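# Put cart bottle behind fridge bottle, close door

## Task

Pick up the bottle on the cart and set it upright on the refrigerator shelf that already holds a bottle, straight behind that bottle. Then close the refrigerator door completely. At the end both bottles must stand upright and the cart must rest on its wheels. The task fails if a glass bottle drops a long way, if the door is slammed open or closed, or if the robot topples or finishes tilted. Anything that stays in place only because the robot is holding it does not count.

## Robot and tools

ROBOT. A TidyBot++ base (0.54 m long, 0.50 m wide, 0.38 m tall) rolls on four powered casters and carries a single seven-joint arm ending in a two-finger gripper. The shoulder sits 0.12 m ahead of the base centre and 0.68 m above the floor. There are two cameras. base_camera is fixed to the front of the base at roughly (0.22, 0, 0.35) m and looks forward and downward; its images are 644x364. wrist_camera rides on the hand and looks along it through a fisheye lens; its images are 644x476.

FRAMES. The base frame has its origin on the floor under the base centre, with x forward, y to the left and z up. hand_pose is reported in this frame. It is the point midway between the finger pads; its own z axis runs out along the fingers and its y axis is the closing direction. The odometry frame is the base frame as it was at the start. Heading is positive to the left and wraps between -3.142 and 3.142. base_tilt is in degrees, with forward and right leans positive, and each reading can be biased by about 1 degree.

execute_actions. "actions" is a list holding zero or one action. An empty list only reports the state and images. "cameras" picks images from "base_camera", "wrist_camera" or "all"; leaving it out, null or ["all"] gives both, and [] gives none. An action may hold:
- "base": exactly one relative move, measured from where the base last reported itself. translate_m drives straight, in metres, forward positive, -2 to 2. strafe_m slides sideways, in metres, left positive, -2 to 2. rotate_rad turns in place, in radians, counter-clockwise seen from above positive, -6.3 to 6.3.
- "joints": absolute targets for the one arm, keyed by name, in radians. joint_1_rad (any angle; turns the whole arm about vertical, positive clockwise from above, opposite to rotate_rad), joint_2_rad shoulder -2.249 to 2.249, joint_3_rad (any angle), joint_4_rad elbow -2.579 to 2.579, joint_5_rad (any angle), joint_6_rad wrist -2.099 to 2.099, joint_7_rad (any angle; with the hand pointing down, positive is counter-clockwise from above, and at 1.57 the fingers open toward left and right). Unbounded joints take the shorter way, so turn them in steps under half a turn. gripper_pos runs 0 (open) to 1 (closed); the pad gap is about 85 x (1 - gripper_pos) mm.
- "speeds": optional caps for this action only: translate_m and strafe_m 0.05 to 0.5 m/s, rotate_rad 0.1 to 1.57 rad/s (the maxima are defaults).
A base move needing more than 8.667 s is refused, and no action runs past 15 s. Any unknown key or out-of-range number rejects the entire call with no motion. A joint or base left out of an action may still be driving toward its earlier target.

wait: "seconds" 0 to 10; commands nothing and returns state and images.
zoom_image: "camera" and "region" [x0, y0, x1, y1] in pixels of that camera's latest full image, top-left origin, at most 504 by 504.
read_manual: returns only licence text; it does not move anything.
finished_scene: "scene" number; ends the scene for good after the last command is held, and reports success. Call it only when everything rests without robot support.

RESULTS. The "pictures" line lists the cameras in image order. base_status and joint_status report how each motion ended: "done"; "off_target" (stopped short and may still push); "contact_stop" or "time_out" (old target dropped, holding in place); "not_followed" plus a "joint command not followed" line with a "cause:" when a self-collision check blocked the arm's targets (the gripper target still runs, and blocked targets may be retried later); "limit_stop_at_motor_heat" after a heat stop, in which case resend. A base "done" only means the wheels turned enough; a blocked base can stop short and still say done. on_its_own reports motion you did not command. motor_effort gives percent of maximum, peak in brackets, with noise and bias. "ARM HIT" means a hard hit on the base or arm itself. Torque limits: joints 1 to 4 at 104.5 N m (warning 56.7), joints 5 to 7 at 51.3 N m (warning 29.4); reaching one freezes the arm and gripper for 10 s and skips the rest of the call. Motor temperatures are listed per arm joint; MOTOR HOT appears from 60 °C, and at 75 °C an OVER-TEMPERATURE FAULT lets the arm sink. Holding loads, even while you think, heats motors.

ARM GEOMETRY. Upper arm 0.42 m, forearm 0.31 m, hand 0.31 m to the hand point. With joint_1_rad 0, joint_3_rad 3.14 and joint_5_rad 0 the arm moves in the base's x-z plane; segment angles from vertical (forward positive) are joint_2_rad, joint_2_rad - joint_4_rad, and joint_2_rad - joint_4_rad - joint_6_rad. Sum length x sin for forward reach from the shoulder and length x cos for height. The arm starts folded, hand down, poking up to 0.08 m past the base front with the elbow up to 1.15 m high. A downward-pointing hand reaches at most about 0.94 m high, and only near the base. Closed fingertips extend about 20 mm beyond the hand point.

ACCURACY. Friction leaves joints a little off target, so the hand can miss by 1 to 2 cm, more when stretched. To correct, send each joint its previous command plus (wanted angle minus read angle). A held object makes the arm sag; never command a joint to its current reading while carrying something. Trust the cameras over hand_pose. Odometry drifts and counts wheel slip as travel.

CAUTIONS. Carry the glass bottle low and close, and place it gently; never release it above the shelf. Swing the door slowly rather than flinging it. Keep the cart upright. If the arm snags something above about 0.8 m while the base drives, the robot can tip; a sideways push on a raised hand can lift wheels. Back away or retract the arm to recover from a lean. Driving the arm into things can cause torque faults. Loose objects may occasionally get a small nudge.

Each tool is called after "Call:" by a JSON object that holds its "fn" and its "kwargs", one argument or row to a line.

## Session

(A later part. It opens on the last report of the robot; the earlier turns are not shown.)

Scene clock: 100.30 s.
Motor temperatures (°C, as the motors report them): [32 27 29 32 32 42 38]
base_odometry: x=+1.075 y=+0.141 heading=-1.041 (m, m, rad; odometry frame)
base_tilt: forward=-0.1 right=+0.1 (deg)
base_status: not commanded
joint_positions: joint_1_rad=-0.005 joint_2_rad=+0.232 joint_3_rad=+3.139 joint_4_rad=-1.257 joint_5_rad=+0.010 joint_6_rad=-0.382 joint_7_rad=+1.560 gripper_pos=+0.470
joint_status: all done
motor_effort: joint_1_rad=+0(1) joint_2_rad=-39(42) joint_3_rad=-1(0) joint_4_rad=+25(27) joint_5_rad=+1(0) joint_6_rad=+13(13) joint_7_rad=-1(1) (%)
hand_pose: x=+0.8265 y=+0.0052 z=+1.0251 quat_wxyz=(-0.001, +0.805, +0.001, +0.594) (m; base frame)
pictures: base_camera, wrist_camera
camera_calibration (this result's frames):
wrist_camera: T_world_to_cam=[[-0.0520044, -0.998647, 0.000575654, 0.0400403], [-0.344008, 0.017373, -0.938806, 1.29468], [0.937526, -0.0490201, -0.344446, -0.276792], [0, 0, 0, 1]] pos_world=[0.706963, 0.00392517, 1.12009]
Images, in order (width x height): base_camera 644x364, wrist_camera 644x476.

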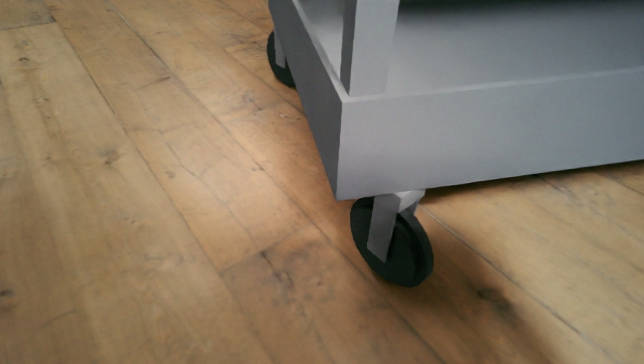

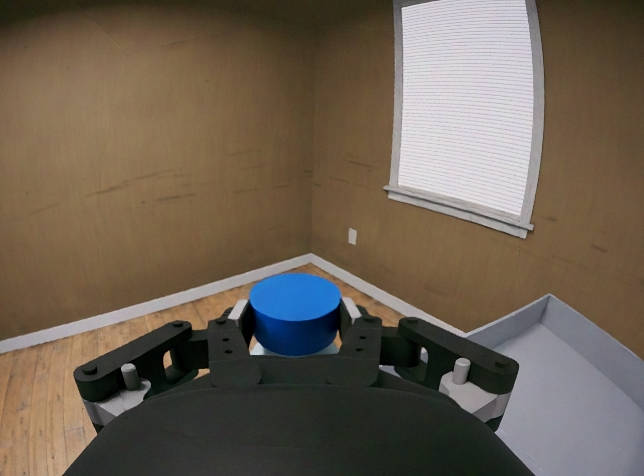

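Call:
{"fn": "execute_actions", "kwargs": {
  "actions": [
    {"joints":{"joint_2_rad":0.0,"joint_6_rad":-0.55}}
  ],
  "cameras": []
}}

Call:
{"fn": "execute_actions", "kwargs": {
  "actions": [
    {"base":{"translate_m":-0.3},"joints":{"joint_2_rad":-0.3,"joint_4_rad":-1.55,"joint_6_rad":-0.55},"speeds":{"translate_m":0.3}}
  ]
}}

Scene clock: 103.40 s.
Motor temperatures (°C, as the motors report them): [32 27 29 32 32 42 38]
base_odometry: x=+1.075 y=+0.141 heading=-1.041 (m, m, rad; odometry frame)
base_tilt: forward=-0.1 right=+0.1 (deg)
base_status: not commanded
joint_positions: joint_1_rad=-0.005 joint_2_rad=+0.021 joint_3_rad=+3.139 joint_4_rad=-1.252 joint_5_rad=+0.010 joint_6_rad=-0.552 joint_7_rad=+1.560 gripper_pos=+0.470
joint_status: all done
motor_effort: joint_1_rad=+0(0) joint_2_rad=-30(44) joint_3_rad=-1(1) joint_4_rad=+24(26) joint_5_rad=+0(0) joint_6_rad=+13(14) joint_7_rad=-1(1) (%)
hand_pose: x=+0.7295 y=+0.0043 z=+1.1167 quat_wxyz=(-0.001, +0.791, +0.000, +0.612) (m; base frame)
pictures: none
No camera images: the call's "cameras" was empty. Leave "cameras" out to get every camera's image.

Scene clock: 105.40 s.
Motor temperatures (°C, as the motors report them): [32 27 29 32 32 42 38]
base_odometry: x=+0.923 y=+0.400 heading=-1.041 (m, m, rad; odometry frame)
base_tilt: forward=-0.2 right=+0.1 (deg)
base_status: done
joint_positions: joint_1_rad=-0.005 joint_2_rad=-0.280 joint_3_rad=+3.139 joint_4_rad=-1.553 joint_5_rad=+0.007 joint_6_rad=-0.558 joint_7_rad=+1.560 gripper_pos=+0.470
joint_status: all done
motor_effort: joint_1_rad=+0(3) joint_2_rad=-16(35) joint_3_rad=-1(3) joint_4_rad=+23(25) joint_5_rad=+0(1) joint_6_rad=+12(15) joint_7_rad=-1(1) (%)
hand_pose: x=+0.6039 y=+0.0040 z=+1.0988 quat_wxyz=(-0.002, +0.793, +0.000, +0.610) (m; base frame)
pictures: base_camera, wrist_camera
camera_calibration (this result's frames):
wrist_camera: T_world_to_cam=[[-0.0530202, -0.998586, -0.00388804, 0.0327193], [-0.305599, 0.0199324, -0.951952, 1.27858], [0.950683, -0.0492845, -0.306224, -0.0927195], [0, 0, 0, 1]] pos_world=[0.480615, 0.0026183, 1.18888]
Images, in order (width x height): base_camera 644x364, wrist_camera 644x476.

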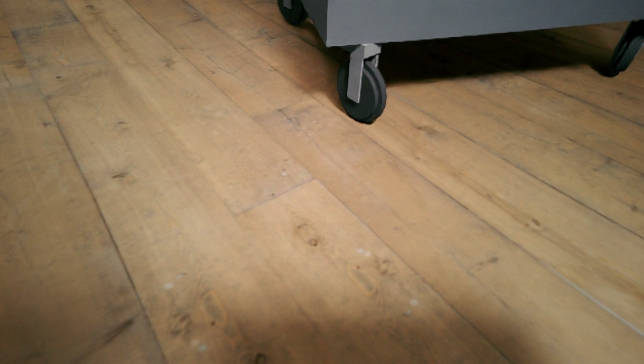

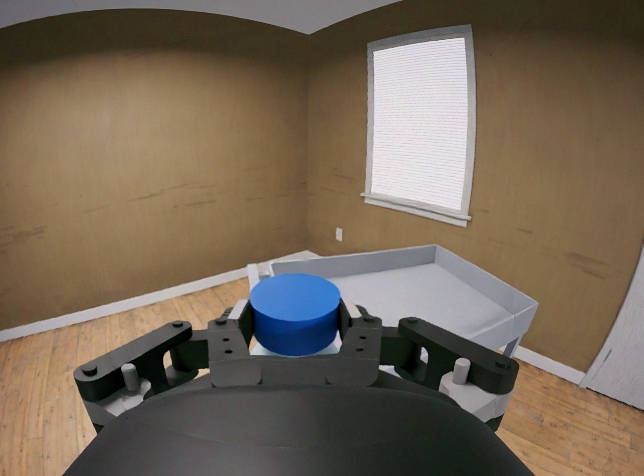

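Call:
{"fn": "execute_actions", "kwargs": {
  "actions": [
    {"base":{"rotate_rad":2.1},"joints":{"joint_2_rad":-0.55,"joint_4_rad":-2.1,"joint_6_rad":-0.24},"speeds":{"rotate_rad":0.8}}
  ]
}}

Scene clock: 110.43 s.
Motor temperatures (°C, as the motors report them): [32 27 29 32 32 42 38]
base_odometry: x=+0.923 y=+0.400 heading=+1.059 (m, m, rad; odometry frame)
base_tilt: forward=-0.2 right=+0.2 (deg)
base_status: done
joint_positions: joint_1_rad=-0.005 joint_2_rad=-0.510 joint_3_rad=+3.139 joint_4_rad=-2.105 joint_5_rad=+0.007 joint_6_rad=-0.290 joint_7_rad=+1.560 gripper_pos=+0.470
joint_status: joint_2_rad off_target (ended at -0.510, target -0.550); the others done
motor_effort: joint_1_rad=+0(2) joint_2_rad=-8(17) joint_3_rad=+0(3) joint_4_rad=+24(25) joint_5_rad=+0(1) joint_6_rad=+13(13) joint_7_rad=-1(1) (%)
hand_pose: x=+0.5238 y=+0.0038 z=+0.9453 quat_wxyz=(-0.002, +0.809, +0.001, +0.588) (m; base frame)
pictures: base_camera, wrist_camera
camera_calibration (this result's frames):
wrist_camera: T_world_to_cam=[[-0.0517841, -0.998658, -0.000025937, 0.0233445], [-0.35713, 0.0185427, -0.933871, 1.11787], [0.932618, -0.0483504, -0.357611, -0.00557073], [0, 0, 0, 1]] pos_world=[0.405627, 0.00231551, 1.04195]
Images, in order (width x height): base_camera 644x364, wrist_camera 644x476.

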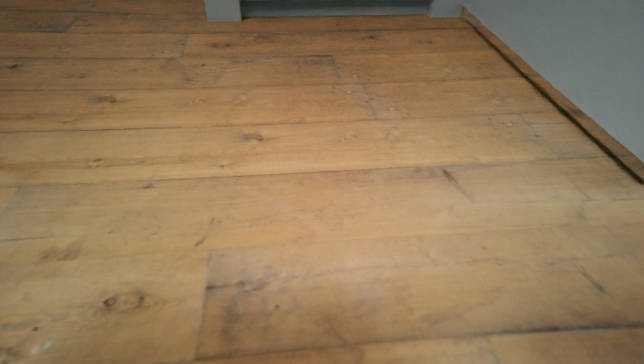

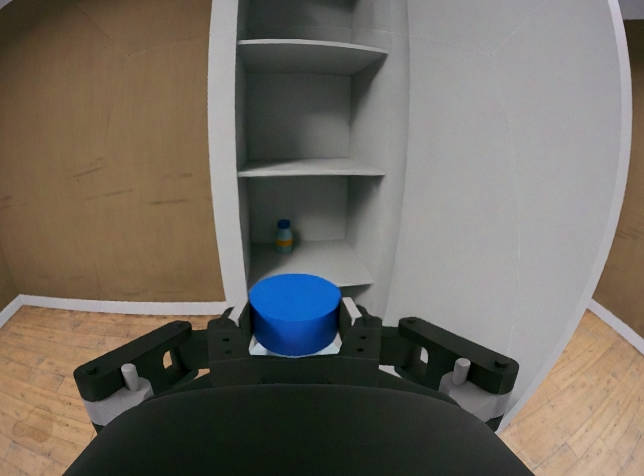

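Call:
{"fn": "execute_actions", "kwargs": {
  "actions": [
    {"base":{"rotate_rad":-0.064},"joints":{"joint_2_rad":0.67,"joint_4_rad":-1.58,"joint_6_rad":0.52}}
  ]
}}

Scene clock: 120.30 s.
Motor temperatures (°C, as the motors report them): [32 27 29 32 32 42 38]
base_odometry: x=+0.923 y=+0.400 heading=+0.996 (m, m, rad; odometry frame)
base_tilt: forward=-0.1 right=+0.1 (deg)
base_status: done
joint_positions: joint_1_rad=-0.005 joint_2_rad=+0.698 joint_3_rad=+3.143 joint_4_rad=-1.622 joint_5_rad=+0.007 joint_6_rad=+0.469 joint_7_rad=+1.560 gripper_pos=+0.470
joint_status: joint_4_rad off_target (ended at -1.622, target -1.580); the others done
motor_effort: joint_1_rad=+0(1) joint_2_rad=-51(54) joint_3_rad=-1(1) joint_4_rad=+20(25) joint_5_rad=+0(0) joint_6_rad=+13(13) joint_7_rad=-1(1) (%)
hand_pose: x=+0.9187 y=+0.0053 z=+0.7038 quat_wxyz=(-0.003, +0.799, +0.001, +0.601) (m; base frame)
pictures: base_camera, wrist_camera
camera_calibration (this result's frames):
wrist_camera: T_world_to_cam=[[-0.050026, -0.99874, -0.00406737, 0.0465301], [-0.325678, 0.0201625, -0.945266, 1.01254], [0.944156, -0.0459632, -0.326276, -0.492816], [0, 0, 0, 1]] pos_world=[0.797387, 0.00340459, 0.796519]
Images, in order (width x height): base_camera 644x364, wrist_camera 644x476.

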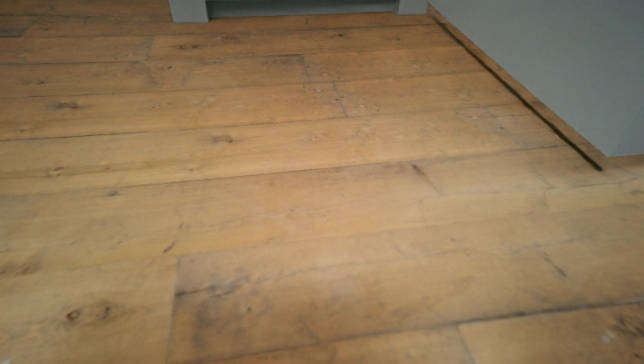

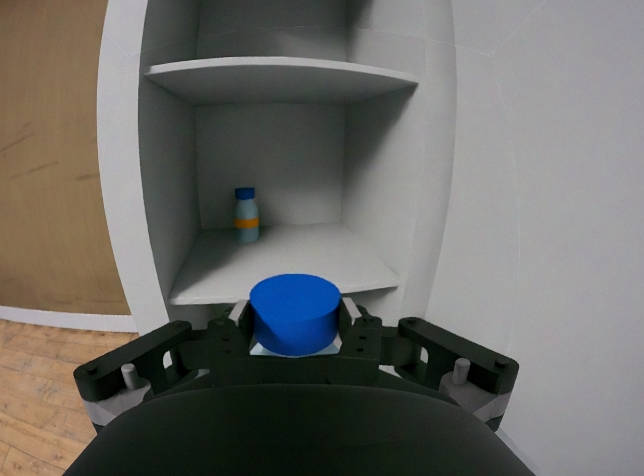

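Call:
{"fn": "execute_actions", "kwargs": {
  "actions": [
    {"base":{"translate_m":0.2},"joints":{"joint_2_rad":0.62},"speeds":{"translate_m":0.25}}
  ]
}}

Scene clock: 123.63 s.
Motor temperatures (°C, as the motors report them): [32 27 29 32 32 42 38]
base_odometry: x=+1.032 y=+0.568 heading=+0.997 (m, m, rad; odometry frame)
base_tilt: forward=-0.1 right=+0.1 (deg)
base_status: done
joint_positions: joint_1_rad=-0.005 joint_2_rad=+0.662 joint_3_rad=+3.143 joint_4_rad=-1.616 joint_5_rad=+0.007 joint_6_rad=+0.472 joint_7_rad=+1.560 gripper_pos=+0.470
joint_status: joint_2_rad off_target (ended at +0.662, target +0.620)
motor_effort: joint_1_rad=+0(1) joint_2_rad=-52(53) joint_3_rad=-1(1) joint_4_rad=+21(22) joint_5_rad=+0(0) joint_6_rad=+13(14) joint_7_rad=-1(1) (%)
hand_pose: x=+0.9194 y=+0.0053 z=+0.7366 quat_wxyz=(-0.004, +0.785, +0.001, +0.619) (m; base frame)
pictures: base_camera, wrist_camera
camera_calibration (this result's frames):
wrist_camera: T_world_to_cam=[[-0.0497036, -0.998742, -0.00657325, 0.0483014], [-0.282921, 0.0203911, -0.958926, 1.01448], [0.957854, -0.0458024, -0.283579, -0.526779], [0, 0, 0, 1]] pos_world=[0.793996, 0.00342652, 0.823746]
Images, in order (width x height): base_camera 644x364, wrist_camera 644x476.

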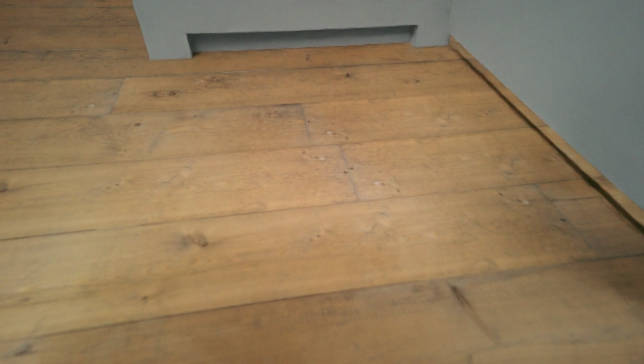

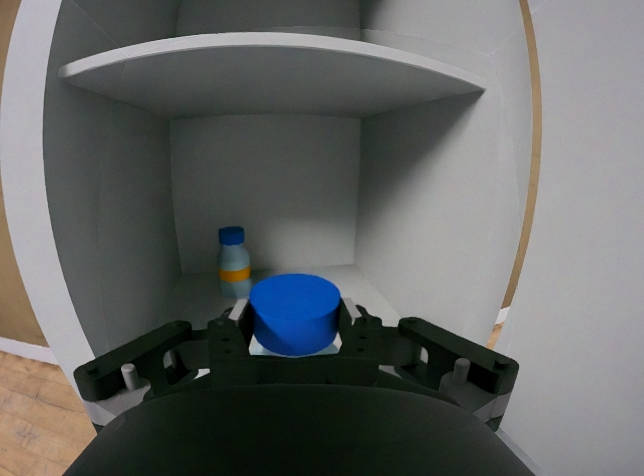

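Call:
{"fn": "execute_actions", "kwargs": {
  "actions": [
    {"base":{"translate_m":0.35},"speeds":{"translate_m":0.2}}
  ]
}}

Scene clock: 128.80 s.
Motor temperatures (°C, as the motors report them): [32 28 29 32 32 42 38]
base_odometry: x=+1.222 y=+0.862 heading=+0.997 (m, m, rad; odometry frame)
base_tilt: forward=-0.1 right=+0.2 (deg)
base_status: done
joint_positions: joint_1_rad=-0.005 joint_2_rad=+0.662 joint_3_rad=+3.143 joint_4_rad=-1.615 joint_5_rad=+0.007 joint_6_rad=+0.473 joint_7_rad=+1.560 gripper_pos=+0.470
joint_status: not commanded
motor_effort: joint_1_rad=+0(2) joint_2_rad=-53(54) joint_3_rad=-1(2) joint_4_rad=+21(22) joint_5_rad=+1(0) joint_6_rad=+13(13) joint_7_rad=-1(1) (%)
hand_pose: x=+0.9196 y=+0.0053 z=+0.7372 quat_wxyz=(-0.004, +0.785, +0.001, +0.620) (m; base frame)
pictures: base_camera, wrist_camera
camera_calibration (this result's frames):
wrist_camera: T_world_to_cam=[[-0.0496911, -0.998743, -0.00664653, 0.048363], [-0.28164, 0.0203967, -0.959303, 1.01426], [0.958232, -0.0457969, -0.2823, -0.528131], [0, 0, 0, 1]] pos_world=[0.794132, 0.00342786, 0.824214]
Images, in order (width x height): base_camera 644x364, wrist_camera 644x476.

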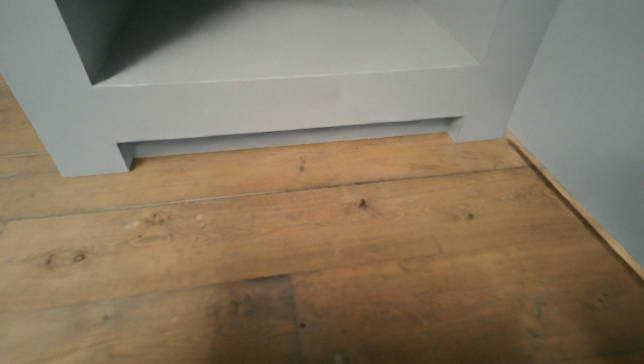

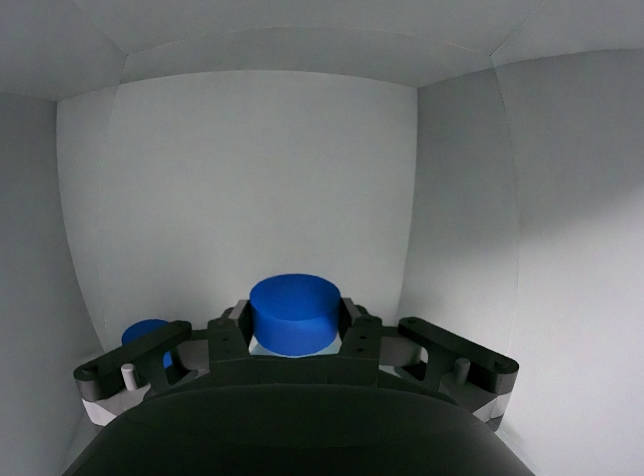

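Call:
{"fn": "execute_actions", "kwargs": {
  "actions": [
    {"joints":{"joint_2_rad":0.712,"joint_6_rad":0.578}}
  ],
  "cameras": ["wrist_camera"]
}}

Scene clock: 131.27 s.
Motor temperatures (°C, as the motors report them): [32 28 29 32 32 42 38]
base_odometry: x=+1.222 y=+0.862 heading=+0.997 (m, m, rad; odometry frame)
base_tilt: forward=-0.1 right=+0.1 (deg)
base_status: not commanded
joint_positions: joint_1_rad=-0.005 joint_2_rad=+0.742 joint_3_rad=+3.143 joint_4_rad=-1.615 joint_5_rad=+0.007 joint_6_rad=+0.527 joint_7_rad=+1.560 gripper_pos=+0.470
joint_status: all done
motor_effort: joint_1_rad=+0(0) joint_2_rad=-53(55) joint_3_rad=-2(2) joint_4_rad=+19(21) joint_5_rad=+0(0) joint_6_rad=+13(13) joint_7_rad=-1(1) (%)
hand_pose: x=+0.9265 y=+0.0055 z=+0.6898 quat_wxyz=(-0.004, +0.792, +0.001, +0.610) (m; base frame)
pictures: wrist_camera
camera_calibration (this result's frames):
wrist_camera: T_world_to_cam=[[-0.0495125, -0.998758, -0.00550689, 0.0475827], [-0.305192, 0.0203791, -0.952073, 0.987466], [0.951003, -0.0454589, -0.305822, -0.525162], [0, 0, 0, 1]] pos_world=[0.803153, 0.00352668, 0.779795]
Images, in order (width x height): wrist_camera 644x476.

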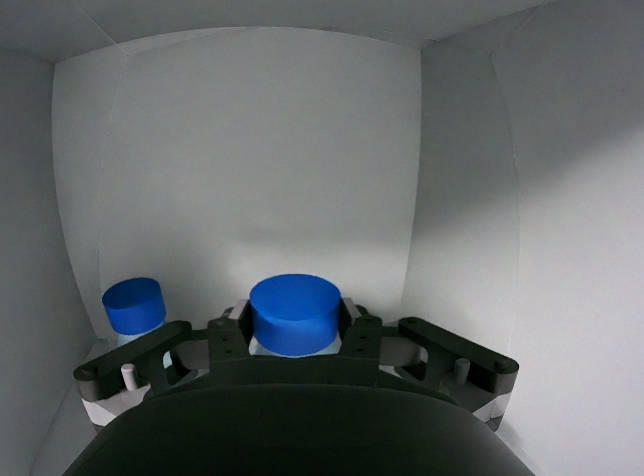

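Call:
{"fn": "execute_actions", "kwargs": {
  "actions": [
    {"joints":{"joint_2_rad":0.74,"joint_6_rad":0.6}}
  ],
  "cameras": ["wrist_camera"]
}}

Scene clock: 132.50 s.
Motor temperatures (°C, as the motors report them): [32 28 29 32 32 42 38]
base_odometry: x=+1.222 y=+0.862 heading=+0.997 (m, m, rad; odometry frame)
base_tilt: forward=-0.2 right=+0.1 (deg)
base_status: not commanded
joint_positions: joint_1_rad=-0.005 joint_2_rad=+0.760 joint_3_rad=+3.143 joint_4_rad=-1.615 joint_5_rad=+0.007 joint_6_rad=+0.550 joint_7_rad=+1.560 gripper_pos=+0.470
joint_status: all done
motor_effort: joint_1_rad=+0(0) joint_2_rad=-53(55) joint_3_rad=-2(1) joint_4_rad=+19(20) joint_5_rad=+0(0) joint_6_rad=+13(14) joint_7_rad=-1(1) (%)
hand_pose: x=+0.9284 y=+0.0055 z=+0.6826 quat_wxyz=(-0.004, +0.791, +0.001, +0.612) (m; base frame)
pictures: wrist_camera
camera_calibration (this result's frames):
wrist_camera: T_world_to_cam=[[-0.049347, -0.998764, -0.00589929, 0.0478075], [-0.299895, 0.0204506, -0.953753, 0.977421], [0.952695, -0.0452956, -0.300534, -0.534341], [0, 0, 0, 1]] pos_world=[0.804547, 0.00355616, 0.771913]
Images, in order (width x height): wrist_camera 644x476.

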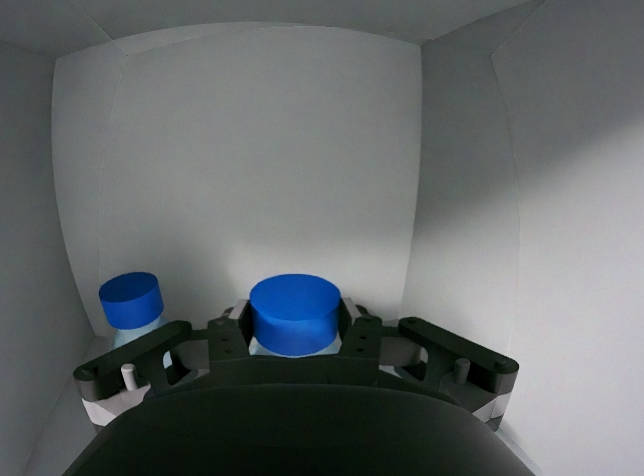

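Call:
{"fn": "execute_actions", "kwargs": {
  "actions": [
    {"joints":{"joint_2_rad":0.765}}
  ],
  "cameras": ["wrist_camera"]
}}

Scene clock: 133.80 s.
Motor temperatures (°C, as the motors report them): [32 28 29 32 32 42 38]
base_odometry: x=+1.222 y=+0.862 heading=+0.997 (m, m, rad; odometry frame)
base_tilt: forward=-0.1 right=+0.1 (deg)
base_status: not commanded
joint_positions: joint_1_rad=-0.005 joint_2_rad=+0.781 joint_3_rad=+3.143 joint_4_rad=-1.614 joint_5_rad=+0.007 joint_6_rad=+0.554 joint_7_rad=+1.560 gripper_pos=+0.470
joint_status: all done
motor_effort: joint_1_rad=+0(0) joint_2_rad=-53(54) joint_3_rad=-1(1) joint_4_rad=+19(19) joint_5_rad=+0(0) joint_6_rad=+13(14) joint_7_rad=-1(1) (%)
hand_pose: x=+0.9286 y=+0.0055 z=+0.6666 quat_wxyz=(-0.004, +0.796, +0.001, +0.605) (m; base frame)
pictures: wrist_camera
camera_calibration (this result's frames):
wrist_camera: T_world_to_cam=[[-0.0494201, -0.998766, -0.00497632, 0.0471853], [-0.316364, 0.0203795, -0.948419, 0.974009], [0.94735, -0.0452967, -0.31698, -0.523417], [0, 0, 0, 1]] pos_world=[0.806331, 0.00356821, 0.75809]
Images, in order (width x height): wrist_camera 644x476.

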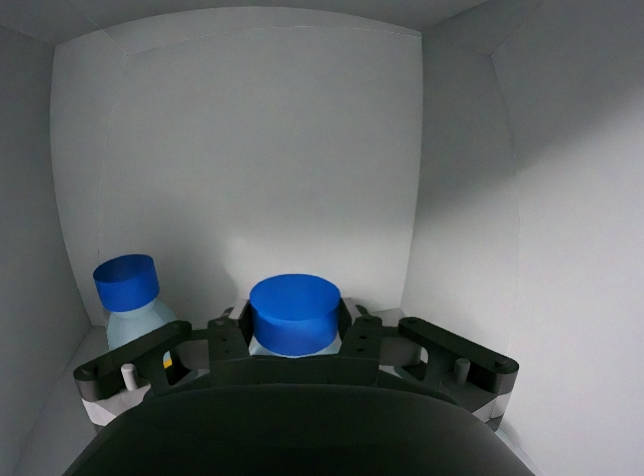

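Call:
{"fn": "execute_actions", "kwargs": {
  "actions": [
    {"joints":{"joint_2_rad":0.79,"joint_6_rad":0.62}}
  ],
  "cameras": ["wrist_camera"]
}}

Scene clock: 135.40 s.
Motor temperatures (°C, as the motors report them): [32 28 29 32 32 42 38]
base_odometry: x=+1.222 y=+0.862 heading=+0.997 (m, m, rad; odometry frame)
base_tilt: forward=-0.1 right=+0.1 (deg)
base_status: not commanded
joint_positions: joint_1_rad=-0.005 joint_2_rad=+0.792 joint_3_rad=+3.143 joint_4_rad=-1.612 joint_5_rad=+0.007 joint_6_rad=+0.579 joint_7_rad=+1.560 gripper_pos=+0.470
joint_status: all done
motor_effort: joint_1_rad=+0(1) joint_2_rad=-51(53) joint_3_rad=-2(1) joint_4_rad=+18(19) joint_5_rad=+0(0) joint_6_rad=+12(12) joint_7_rad=-1(1) (%)
hand_pose: x=+0.9311 y=+0.0056 z=+0.6659 quat_wxyz=(-0.004, +0.791, +0.001, +0.612) (m; base frame)
pictures: wrist_camera
camera_calibration (this result's frames):
wrist_camera: T_world_to_cam=[[-0.049188, -0.998772, -0.00593599, 0.0477916], [-0.301306, 0.0205046, -0.953307, 0.963379], [0.952258, -0.0451027, -0.301944, -0.540567], [0, 0, 0, 1]] pos_world=[0.807381, 0.00359813, 0.755459]
Images, in order (width x height): wrist_camera 644x476.

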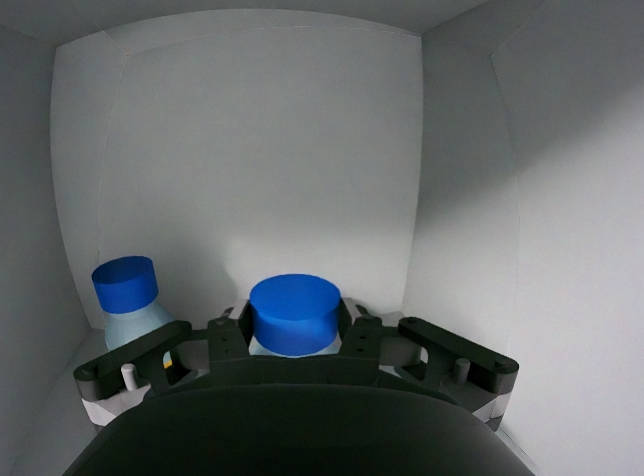

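In contact with the shelf. Release.

Call:
{"fn": "execute_actions", "kwargs": {
  "actions": [
    {"joints":{"gripper_pos":0.0}}
  ],
  "cameras": ["wrist_camera"]
}}

Call:
{"fn": "execute_actions", "kwargs": {
  "actions": [
    {"base":{"translate_m":-0.13},"speeds":{"translate_m":0.15}}
  ]
}}

Scene clock: 137.37 s.
Motor temperatures (°C, as the motors report them): [32 28 29 32 32 42 38]
base_odometry: x=+1.222 y=+0.862 heading=+0.997 (m, m, rad; odometry frame)
base_tilt: forward=-0.1 right=+0.1 (deg)
base_status: not commanded
joint_positions: joint_1_rad=-0.005 joint_2_rad=+0.792 joint_3_rad=+3.143 joint_4_rad=-1.597 joint_5_rad=+0.007 joint_6_rad=+0.597 joint_7_rad=+1.560 gripper_pos=+0.000
joint_status: all done
motor_effort: joint_1_rad=+0(0) joint_2_rad=-47(53) joint_3_rad=-1(1) joint_4_rad=+15(18) joint_5_rad=+0(0) joint_6_rad=+9(12) joint_7_rad=-1(1) (%)
hand_pose: x=+0.9371 y=+0.0057 z=+0.6799 quat_wxyz=(-0.004, +0.781, +0.001, +0.625) (m; base frame)
pictures: wrist_camera
camera_calibration (this result's frames):
wrist_camera: T_world_to_cam=[[-0.0488363, -0.998776, -0.00782913, 0.0492004], [-0.268619, 0.0206833, -0.963024, 0.95452], [0.962008, -0.0449275, -0.2693, -0.573473], [0, 0, 0, 1]] pos_world=[0.810491, 0.0036328, 0.765175]
Images, in order (width x height): wrist_camera 644x476.

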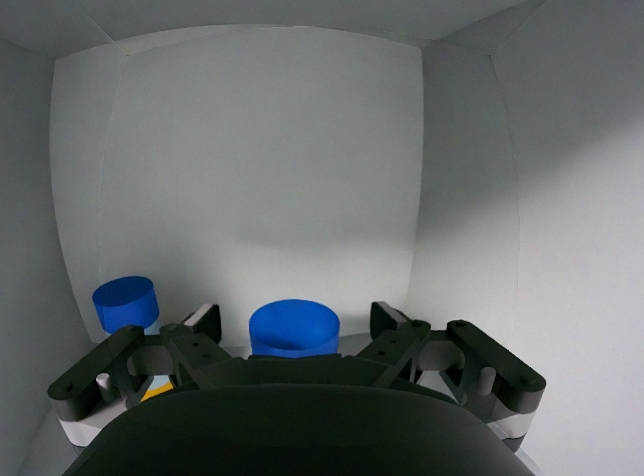

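Scene clock: 138.87 s.
Motor temperatures (°C, as the motors report them): [32 28 29 32 32 42 38]
base_odometry: x=+1.151 y=+0.753 heading=+0.997 (m, m, rad; odometry frame)
base_tilt: forward=-0.2 right=+0.1 (deg)
base_status: done
joint_positions: joint_1_rad=-0.005 joint_2_rad=+0.792 joint_3_rad=+3.143 joint_4_rad=-1.595 joint_5_rad=+0.007 joint_6_rad=+0.598 joint_7_rad=+1.560 gripper_pos=+0.000
joint_status: not commanded
motor_effort: joint_1_rad=+0(3) joint_2_rad=-46(51) joint_3_rad=-1(2) joint_4_rad=+16(17) joint_5_rad=+0(0) joint_6_rad=+9(10) joint_7_rad=-1(1) (%)
hand_pose: x=+0.9377 y=+0.0057 z=+0.6810 quat_wxyz=(-0.004, +0.780, +0.001, +0.626) (m; base frame)
pictures: base_camera, wrist_camera
camera_calibration (this result's frames):
wrist_camera: T_world_to_cam=[[-0.0488401, -0.998775, -0.00800419, 0.0493547], [-0.266081, 0.0207347, -0.963728, 0.953841], [0.962713, -0.0449388, -0.266768, -0.576059], [0, 0, 0, 1]] pos_world=[0.810789, 0.00362927, 0.765964]
Images, in order (width x height): base_camera 644x364, wrist_camera 644x476.

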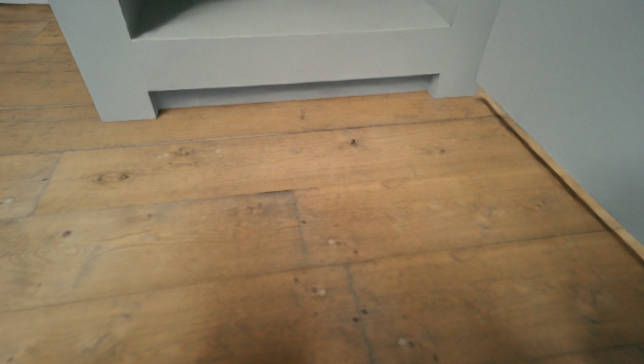

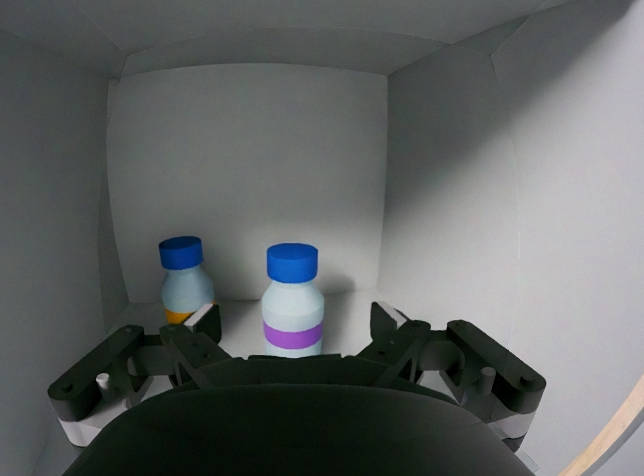

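Call:
{"fn": "execute_actions", "kwargs": {
  "actions": [
    {"base":{"rotate_rad":0.12},"joints":{"joint_6_rad":0.535},"speeds":{"rotate_rad":0.3}}
  ],
  "cameras": ["wrist_camera"]
}}

Scene clock: 142.90 s.
Motor temperatures (°C, as the motors report them): [32 28 29 32 32 42 38]
base_odometry: x=+1.151 y=+0.753 heading=+1.117 (m, m, rad; odometry frame)
base_tilt: forward=-0.2 right=+0.1 (deg)
base_status: done
joint_positions: joint_1_rad=-0.006 joint_2_rad=+0.792 joint_3_rad=+3.138 joint_4_rad=-1.595 joint_5_rad=+0.007 joint_6_rad=+0.553 joint_7_rad=+1.560 gripper_pos=+0.000
joint_status: all done
motor_effort: joint_1_rad=+1(6) joint_2_rad=-47(49) joint_3_rad=-1(4) joint_4_rad=+16(16) joint_5_rad=+0(0) joint_6_rad=+8(9) joint_7_rad=-1(1) (%)
hand_pose: x=+0.9343 y=+0.0097 z=+0.6677 quat_wxyz=(-0.007, +0.794, +0.002, +0.608) (m; base frame)
pictures: wrist_camera
camera_calibration (this result's frames):
wrist_camera: T_world_to_cam=[[-0.0446289, -0.998959, -0.0094533, 0.0501181], [-0.30893, 0.0227992, -0.950812, 0.971385], [0.950037, -0.0395132, -0.309626, -0.535834], [0, 0, 0, 1]] pos_world=[0.811389, 0.00674659, 0.75817]
Images, in order (width x height): wrist_camera 644x476.

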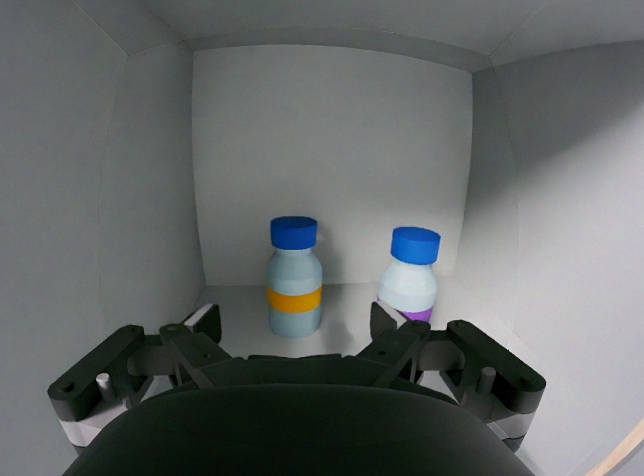

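Call:
{"fn": "execute_actions", "kwargs": {
  "actions": [
    {"base":{"translate_m":0.11},"speeds":{"translate_m":0.12}}
  ],
  "cameras": ["wrist_camera"]
}}

Scene clock: 147.07 s.
Motor temperatures (°C, as the motors report them): [32 28 29 32 32 42 38]
base_odometry: x=+1.199 y=+0.852 heading=+1.118 (m, m, rad; odometry frame)
base_tilt: forward=-0.1 right=+0.1 (deg)
base_status: done
joint_positions: joint_1_rad=-0.006 joint_2_rad=+0.792 joint_3_rad=+3.138 joint_4_rad=-1.594 joint_5_rad=+0.007 joint_6_rad=+0.553 joint_7_rad=+1.560 gripper_pos=+0.000
joint_status: not commanded
motor_effort: joint_1_rad=+0(1) joint_2_rad=-48(50) joint_3_rad=-2(2) joint_4_rad=+16(17) joint_5_rad=+0(0) joint_6_rad=+9(10) joint_7_rad=-1(1) (%)
hand_pose: x=+0.9345 y=+0.0097 z=+0.6680 quat_wxyz=(-0.007, +0.793, +0.002, +0.609) (m; base frame)
pictures: wrist_camera
camera_calibration (this result's frames):
wrist_camera: T_world_to_cam=[[-0.0446242, -0.998959, -0.0094886, 0.0501502], [-0.308298, 0.0228051, -0.951017, 0.971339], [0.950243, -0.039513, -0.308994, -0.536516], [0, 0, 0, 1]] pos_world=[0.811519, 0.00674715, 0.758455]
Images, in order (width x height): wrist_camera 644x476.

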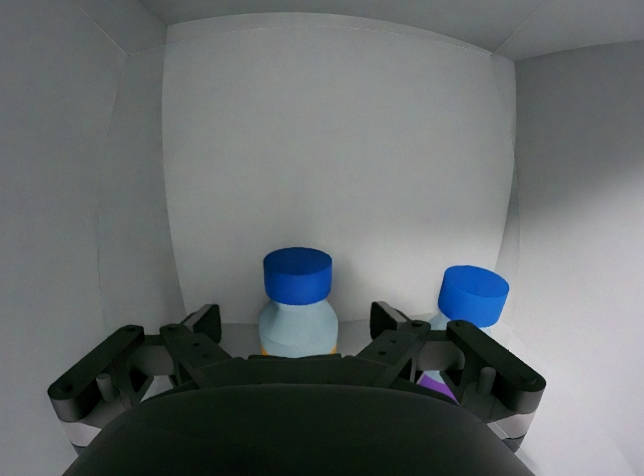

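Call:
{"fn": "execute_actions", "kwargs": {
  "actions": [
    {"base":{"translate_m":0.057},"speeds":{"translate_m":0.1}}
  ],
  "cameras": ["wrist_camera"]
}}

Scene clock: 149.10 s.
Motor temperatures (°C, as the motors report them): [32 28 29 32 32 42 38]
base_odometry: x=+1.224 y=+0.903 heading=+1.119 (m, m, rad; odometry frame)
base_tilt: forward=-0.2 right=+0.1 (deg)
base_status: done
joint_positions: joint_1_rad=-0.006 joint_2_rad=+0.792 joint_3_rad=+3.138 joint_4_rad=-1.594 joint_5_rad=+0.007 joint_6_rad=+0.553 joint_7_rad=+1.560 gripper_pos=+0.000
joint_status: not commanded
motor_effort: joint_1_rad=+0(2) joint_2_rad=-48(49) joint_3_rad=-1(2) joint_4_rad=+16(17) joint_5_rad=+0(0) joint_6_rad=+8(9) joint_7_rad=-1(1) (%)
hand_pose: x=+0.9347 y=+0.0097 z=+0.6684 quat_wxyz=(-0.007, +0.793, +0.002, +0.609) (m; base frame)
pictures: wrist_camera
camera_calibration (this result's frames):
wrist_camera: T_world_to_cam=[[-0.0446199, -0.998959, -0.00952458, 0.0501835], [-0.307658, 0.0228114, -0.951223, 0.971274], [0.95045, -0.0395132, -0.308356, -0.537226], [0, 0, 0, 1]] pos_world=[0.811667, 0.00674758, 0.758719]
Images, in order (width x height): wrist_camera 644x476.

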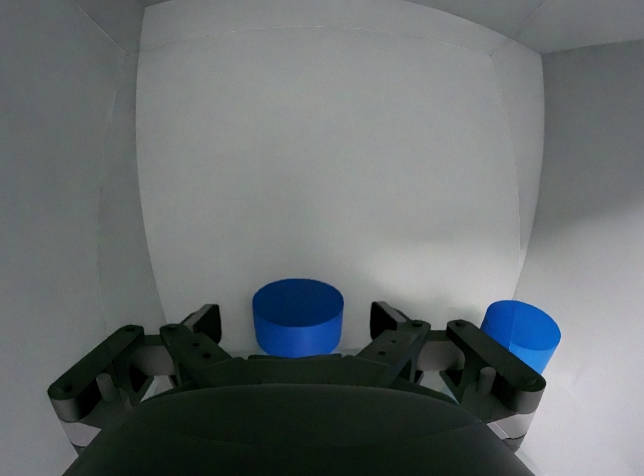

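Call:
{"fn": "execute_actions", "kwargs": {
  "actions": [
    {"joints":{"gripper_pos":1.0}}
  ],
  "cameras": []
}}

Call:
{"fn": "execute_actions", "kwargs": {
  "actions": [
    {"joints":{"joint_2_rad":0.70,"joint_6_rad":0.55}}
  ],
  "cameras": ["wrist_camera"]
}}

Scene clock: 151.40 s.
Motor temperatures (°C, as the motors report them): [32 28 29 32 32 42 38]
base_odometry: x=+1.224 y=+0.903 heading=+1.119 (m, m, rad; odometry frame)
base_tilt: forward=-0.1 right=+0.1 (deg)
base_status: not commanded
joint_positions: joint_1_rad=-0.006 joint_2_rad=+0.791 joint_3_rad=+3.138 joint_4_rad=-1.594 joint_5_rad=+0.006 joint_6_rad=+0.553 joint_7_rad=+1.560 gripper_pos=+0.472
joint_status: gripper_pos off_target (ended at +0.472, target +1.000)
motor_effort: joint_1_rad=+1(2) joint_2_rad=-47(48) joint_3_rad=-1(1) joint_4_rad=+16(16) joint_5_rad=+0(1) joint_6_rad=+9(10) joint_7_rad=-1(1) (%)
hand_pose: x=+0.9348 y=+0.0097 z=+0.6688 quat_wxyz=(-0.007, +0.793, +0.001, +0.609) (m; base frame)
pictures: none
No camera images: the call's "cameras" was empty. Leave "cameras" out to get every camera's image.

Scene clock: 152.47 s.
Motor temperatures (°C, as the motors report them): [32 29 29 32 32 42 38]
base_odometry: x=+1.224 y=+0.903 heading=+1.119 (m, m, rad; odometry frame)
base_tilt: forward=-0.1 right=+0.2 (deg)
base_status: not commanded
joint_positions: joint_1_rad=-0.006 joint_2_rad=+0.746 joint_3_rad=+3.138 joint_4_rad=-1.595 joint_5_rad=+0.006 joint_6_rad=+0.544 joint_7_rad=+1.560 gripper_pos=+0.472
joint_status: joint_2_rad off_target (ended at +0.746, target +0.700); the others done
motor_effort: joint_1_rad=+0(1) joint_2_rad=-52(55) joint_3_rad=-1(1) joint_4_rad=+19(20) joint_5_rad=+0(0) joint_6_rad=+12(13) joint_7_rad=-1(1) (%)
hand_pose: x=+0.9336 y=+0.0097 z=+0.7026 quat_wxyz=(-0.007, +0.782, +0.002, +0.623) (m; base frame)
pictures: wrist_camera
camera_calibration (this result's frames):
wrist_camera: T_world_to_cam=[[-0.0442884, -0.998955, -0.0112965, 0.0513731], [-0.273322, 0.0229923, -0.961648, 0.978727], [0.960903, -0.0395023, -0.274055, -0.559498], [0, 0, 0, 1]] pos_world=[0.807406, 0.00671476, 0.788438]
Images, in order (width x height): wrist_camera 644x476.

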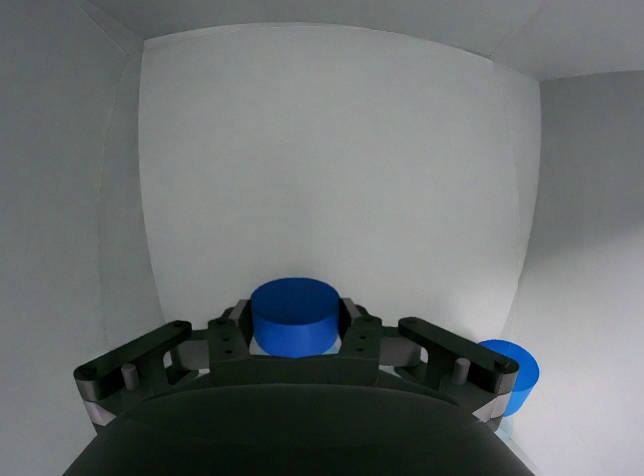

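Call:
{"fn": "execute_actions", "kwargs": {
  "actions": [
    {"base":{"translate_m":-0.15},"speeds":{"translate_m":0.15}}
  ],
  "cameras": []
}}

Call:
{"fn": "execute_actions", "kwargs": {
  "actions": [
    {"base":{"rotate_rad":-0.14},"speeds":{"rotate_rad":0.2}}
  ]
}}

Scene clock: 155.27 s.
Motor temperatures (°C, as the motors report them): [32 29 29 32 32 42 38]
base_odometry: x=+1.158 y=+0.768 heading=+1.119 (m, m, rad; odometry frame)
base_tilt: forward=-0.1 right=+0.1 (deg)
base_status: done
joint_positions: joint_1_rad=-0.006 joint_2_rad=+0.745 joint_3_rad=+3.138 joint_4_rad=-1.595 joint_5_rad=+0.006 joint_6_rad=+0.544 joint_7_rad=+1.560 gripper_pos=+0.472
joint_status: not commanded
motor_effort: joint_1_rad=+0(2) joint_2_rad=-52(56) joint_3_rad=-2(3) joint_4_rad=+19(20) joint_5_rad=+0(0) joint_6_rad=+12(14) joint_7_rad=-1(1) (%)
hand_pose: x=+0.9336 y=+0.0096 z=+0.7031 quat_wxyz=(-0.007, +0.782, +0.002, +0.623) (m; base frame)
pictures: none
No camera images: the call's "cameras" was empty. Leave "cameras" out to get every camera's image.

Scene clock: 156.57 s.
Motor temperatures (°C, as the motors report them): [32 29 29 32 32 42 38]
base_odometry: x=+1.158 y=+0.768 heading=+0.978 (m, m, rad; odometry frame)
base_tilt: forward=-0.1 right=+0.1 (deg)
base_status: done
joint_positions: joint_1_rad=-0.001 joint_2_rad=+0.745 joint_3_rad=+3.142 joint_4_rad=-1.595 joint_5_rad=+0.006 joint_6_rad=+0.544 joint_7_rad=+1.560 gripper_pos=+0.472
joint_status: not commanded
motor_effort: joint_1_rad=+0(6) joint_2_rad=-52(54) joint_3_rad=-1(4) joint_4_rad=+19(20) joint_5_rad=+0(1) joint_6_rad=+12(13) joint_7_rad=-1(1) (%)
hand_pose: x=+0.9337 y=+0.0029 z=+0.7030 quat_wxyz=(-0.003, +0.782, -0.001, +0.623) (m; base frame)
pictures: base_camera, wrist_camera
camera_calibration (this result's frames):
wrist_camera: T_world_to_cam=[[-0.0526392, -0.998576, -0.00860876, 0.0505513], [-0.272602, 0.0226622, -0.96186, 0.978792], [0.960686, -0.0482848, -0.273407, -0.559942], [0, 0, 0, 1]] pos_world=[0.80741, 0.00126111, 0.788804]
Images, in order (width x height): base_camera 644x364, wrist_camera 644x476.

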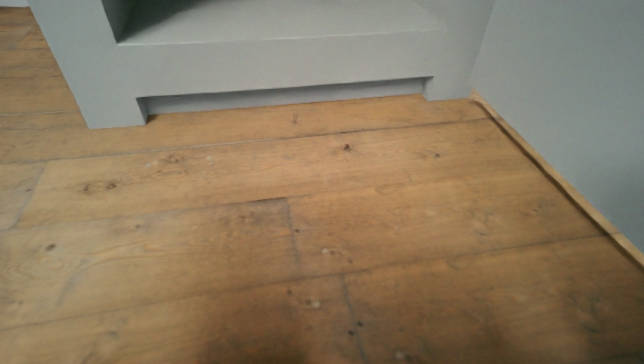

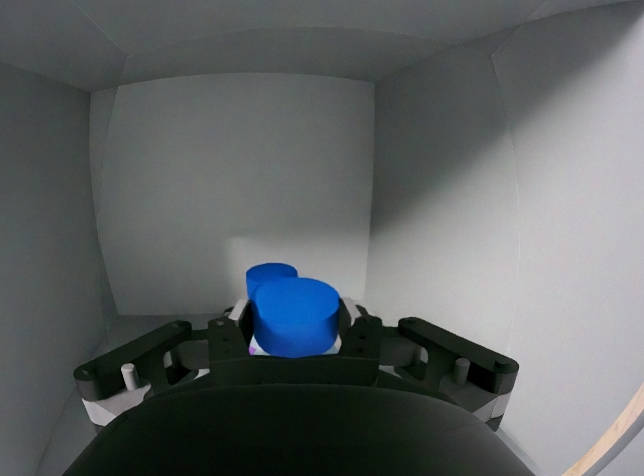

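Call:
{"fn": "execute_actions", "kwargs": {
  "actions": [
    {"joints":{"joint_2_rad":0.755}}
  ],
  "cameras": []
}}

Call:
{"fn": "execute_actions", "kwargs": {
  "actions": [
    {"joints":{"joint_2_rad":0.785}}
  ],
  "cameras": ["wrist_camera"]
}}

Scene clock: 158.93 s.
Motor temperatures (°C, as the motors report them): [32 29 29 32 32 42 38]
base_odometry: x=+1.158 y=+0.768 heading=+0.978 (m, m, rad; odometry frame)
base_tilt: forward=-0.1 right=+0.1 (deg)
base_status: not commanded
joint_positions: joint_1_rad=-0.001 joint_2_rad=+0.776 joint_3_rad=+3.142 joint_4_rad=-1.595 joint_5_rad=+0.006 joint_6_rad=+0.544 joint_7_rad=+1.560 gripper_pos=+0.472
joint_status: all done
motor_effort: joint_1_rad=+0(0) joint_2_rad=-53(54) joint_3_rad=-2(2) joint_4_rad=+19(20) joint_5_rad=+0(0) joint_6_rad=+13(14) joint_7_rad=-1(1) (%)
hand_pose: x=+0.9340 y=+0.0029 z=+0.6779 quat_wxyz=(-0.003, +0.791, -0.001, +0.611) (m; base frame)
pictures: none
No camera images: the call's "cameras" was empty. Leave "cameras" out to get every camera's image.

Scene clock: 159.57 s.
Motor temperatures (°C, as the motors report them): [32 29 29 32 32 42 38]
base_odometry: x=+1.158 y=+0.768 heading=+0.978 (m, m, rad; odometry frame)
base_tilt: forward=-0.1 right=+0.1 (deg)
base_status: not commanded
joint_positions: joint_1_rad=-0.001 joint_2_rad=+0.788 joint_3_rad=+3.142 joint_4_rad=-1.594 joint_5_rad=+0.006 joint_6_rad=+0.545 joint_7_rad=+1.560 gripper_pos=+0.472
joint_status: all done
motor_effort: joint_1_rad=+0(1) joint_2_rad=-48(54) joint_3_rad=-1(2) joint_4_rad=+16(19) joint_5_rad=+0(1) joint_6_rad=+9(12) joint_7_rad=-1(1) (%)
hand_pose: x=+0.9343 y=+0.0029 z=+0.6689 quat_wxyz=(-0.003, +0.795, -0.001, +0.607) (m; base frame)
pictures: wrist_camera
camera_calibration (this result's frames):
wrist_camera: T_world_to_cam=[[-0.0532392, -0.998559, -0.0067117, 0.0495146], [-0.311624, 0.0229994, -0.949927, 0.9746], [0.948713, -0.0484818, -0.3124, -0.532543], [0, 0, 0, 1]] pos_world=[0.811575, 0.00120943, 0.759765]
Images, in order (width x height): wrist_camera 644x476.

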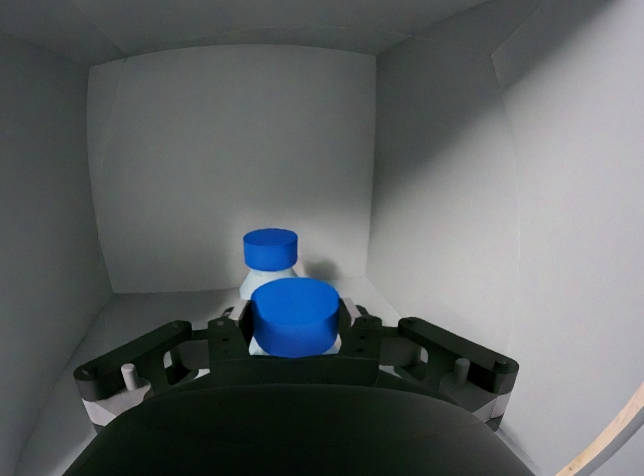

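Call:
{"fn": "execute_actions", "kwargs": {
  "actions": [
    {"joints":{"gripper_pos":0.0}}
  ],
  "cameras": []
}}

Call:
{"fn": "execute_actions", "kwargs": {
  "actions": [
    {"base":{"translate_m":-0.42},"speeds":{"translate_m":0.3}}
  ]
}}

Scene clock: 166.43 s.
Motor temperatures (°C, as the motors report them): [32 29 29 32 32 42 38]
base_odometry: x=+1.158 y=+0.768 heading=+0.978 (m, m, rad; odometry frame)
base_tilt: forward=-0.1 right=+0.2 (deg)
base_status: not commanded
joint_positions: joint_1_rad=-0.001 joint_2_rad=+0.788 joint_3_rad=+3.142 joint_4_rad=-1.593 joint_5_rad=+0.006 joint_6_rad=+0.545 joint_7_rad=+1.560 gripper_pos=+0.000
joint_status: all done
motor_effort: joint_1_rad=+1(0) joint_2_rad=-47(52) joint_3_rad=-1(2) joint_4_rad=+16(18) joint_5_rad=+0(0) joint_6_rad=+9(11) joint_7_rad=-1(1) (%)
hand_pose: x=+0.9343 y=+0.0029 z=+0.6688 quat_wxyz=(-0.003, +0.795, -0.001, +0.607) (m; base frame)
pictures: none
No camera images: the call's "cameras" was empty. Leave "cameras" out to get every camera's image.

Scene clock: 168.80 s.
Motor temperatures (°C, as the motors report them): [32 29 29 32 32 42 38]
base_odometry: x=+0.923 y=+0.420 heading=+0.978 (m, m, rad; odometry frame)
base_tilt: forward=-0.2 right=+0.1 (deg)
base_status: done
joint_positions: joint_1_rad=-0.001 joint_2_rad=+0.789 joint_3_rad=+3.142 joint_4_rad=-1.593 joint_5_rad=+0.006 joint_6_rad=+0.545 joint_7_rad=+1.560 gripper_pos=+0.000
joint_status: not commanded
motor_effort: joint_1_rad=+0(1) joint_2_rad=-47(52) joint_3_rad=-1(1) joint_4_rad=+16(17) joint_5_rad=+0(0) joint_6_rad=+9(9) joint_7_rad=-1(1) (%)
hand_pose: x=+0.9345 y=+0.0029 z=+0.6690 quat_wxyz=(-0.003, +0.794, -0.001, +0.607) (m; base frame)
pictures: base_camera, wrist_camera
camera_calibration (this result's frames):
wrist_camera: T_world_to_cam=[[-0.0532373, -0.998559, -0.00672927, 0.0495357], [-0.311317, 0.0229998, -0.950028, 0.974506], [0.948814, -0.048482, -0.312093, -0.533011], [0, 0, 0, 1]] pos_world=[0.811745, 0.00120943, 0.759793]
Images, in order (width x height): base_camera 644x364, wrist_camera 644x476.

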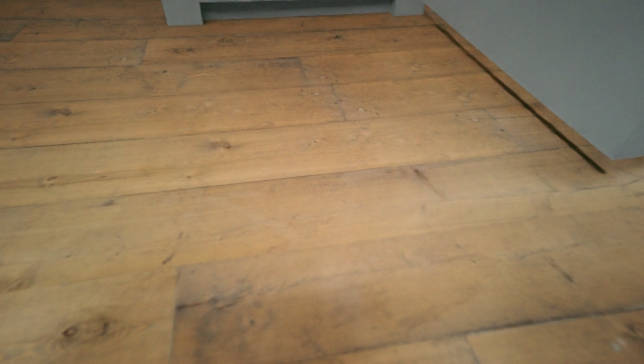

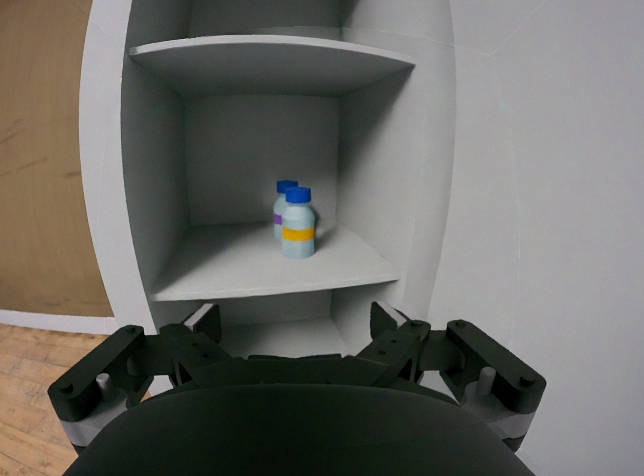

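Call:
{"fn": "execute_actions", "kwargs": {
  "actions": [
    {"base":{"rotate_rad":0.17},"joints":{"joint_2_rad":-0.33,"joint_4_rad":-2.5,"joint_6_rad":-0.2,"gripper_pos":1.0}}
  ],
  "cameras": []
}}

Call:
{"fn": "execute_actions", "kwargs": {
  "actions": [
    {"base":{"strafe_m":-0.70}}
  ]
}}

Scene clock: 172.40 s.
Motor temperatures (°C, as the motors report them): [32 29 29 32 32 42 38]
base_odometry: x=+0.923 y=+0.420 heading=+1.148 (m, m, rad; odometry frame)
base_tilt: forward=-0.1 right=+0.1 (deg)
base_status: done
joint_positions: joint_1_rad=-0.010 joint_2_rad=-0.315 joint_3_rad=+3.138 joint_4_rad=-2.483 joint_5_rad=+0.006 joint_6_rad=-0.179 joint_7_rad=+1.560 gripper_pos=+0.999
joint_status: all done
motor_effort: joint_1_rad=+0(7) joint_2_rad=-7(48) joint_3_rad=-1(3) joint_4_rad=+17(18) joint_5_rad=+0(1) joint_6_rad=+7(8) joint_7_rad=-1(1) (%)
hand_pose: x=+0.4707 y=+0.0060 z=+0.6872 quat_wxyz=(-0.003, +0.922, +0.004, +0.387) (m; base frame)
pictures: none
No camera images: the call's "cameras" was empty. Leave "cameras" out to get every camera's image.

Scene clock: 175.17 s.
Motor temperatures (°C, as the motors report them): [32 29 29 32 32 42 38]
base_odometry: x=+1.562 y=+0.133 heading=+1.149 (m, m, rad; odometry frame)
base_tilt: forward=-0.2 right=+0.2 (deg)
base_status: done
joint_positions: joint_1_rad=-0.010 joint_2_rad=-0.315 joint_3_rad=+3.138 joint_4_rad=-2.483 joint_5_rad=+0.006 joint_6_rad=-0.179 joint_7_rad=+1.560 gripper_pos=+0.999
joint_status: not commanded
motor_effort: joint_1_rad=+0(1) joint_2_rad=-7(8) joint_3_rad=+0(0) joint_4_rad=+17(17) joint_5_rad=+1(0) joint_6_rad=+7(7) joint_7_rad=-1(1) (%)
hand_pose: x=+0.4707 y=+0.0059 z=+0.6872 quat_wxyz=(-0.003, +0.922, +0.004, +0.387) (m; base frame)
pictures: base_camera, wrist_camera
camera_calibration (this result's frames):
wrist_camera: T_world_to_cam=[[-0.0391452, -0.998929, 0.0246533, -0.000147941], [-0.735737, 0.0121193, -0.677159, 0.859758], [0.676136, -0.0446459, -0.735423, 0.332126], [0, 0, 0, 1]] pos_world=[0.407987, 0.0042606, 0.82645]
Images, in order (width x height): base_camera 644x364, wrist_camera 644x476.

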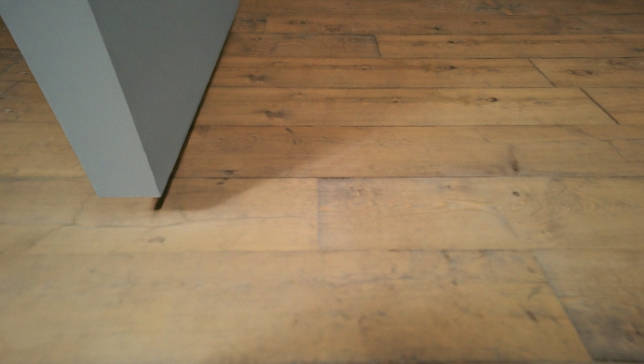

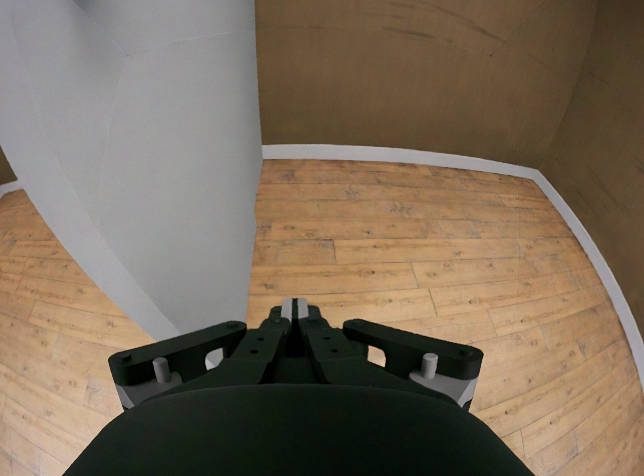

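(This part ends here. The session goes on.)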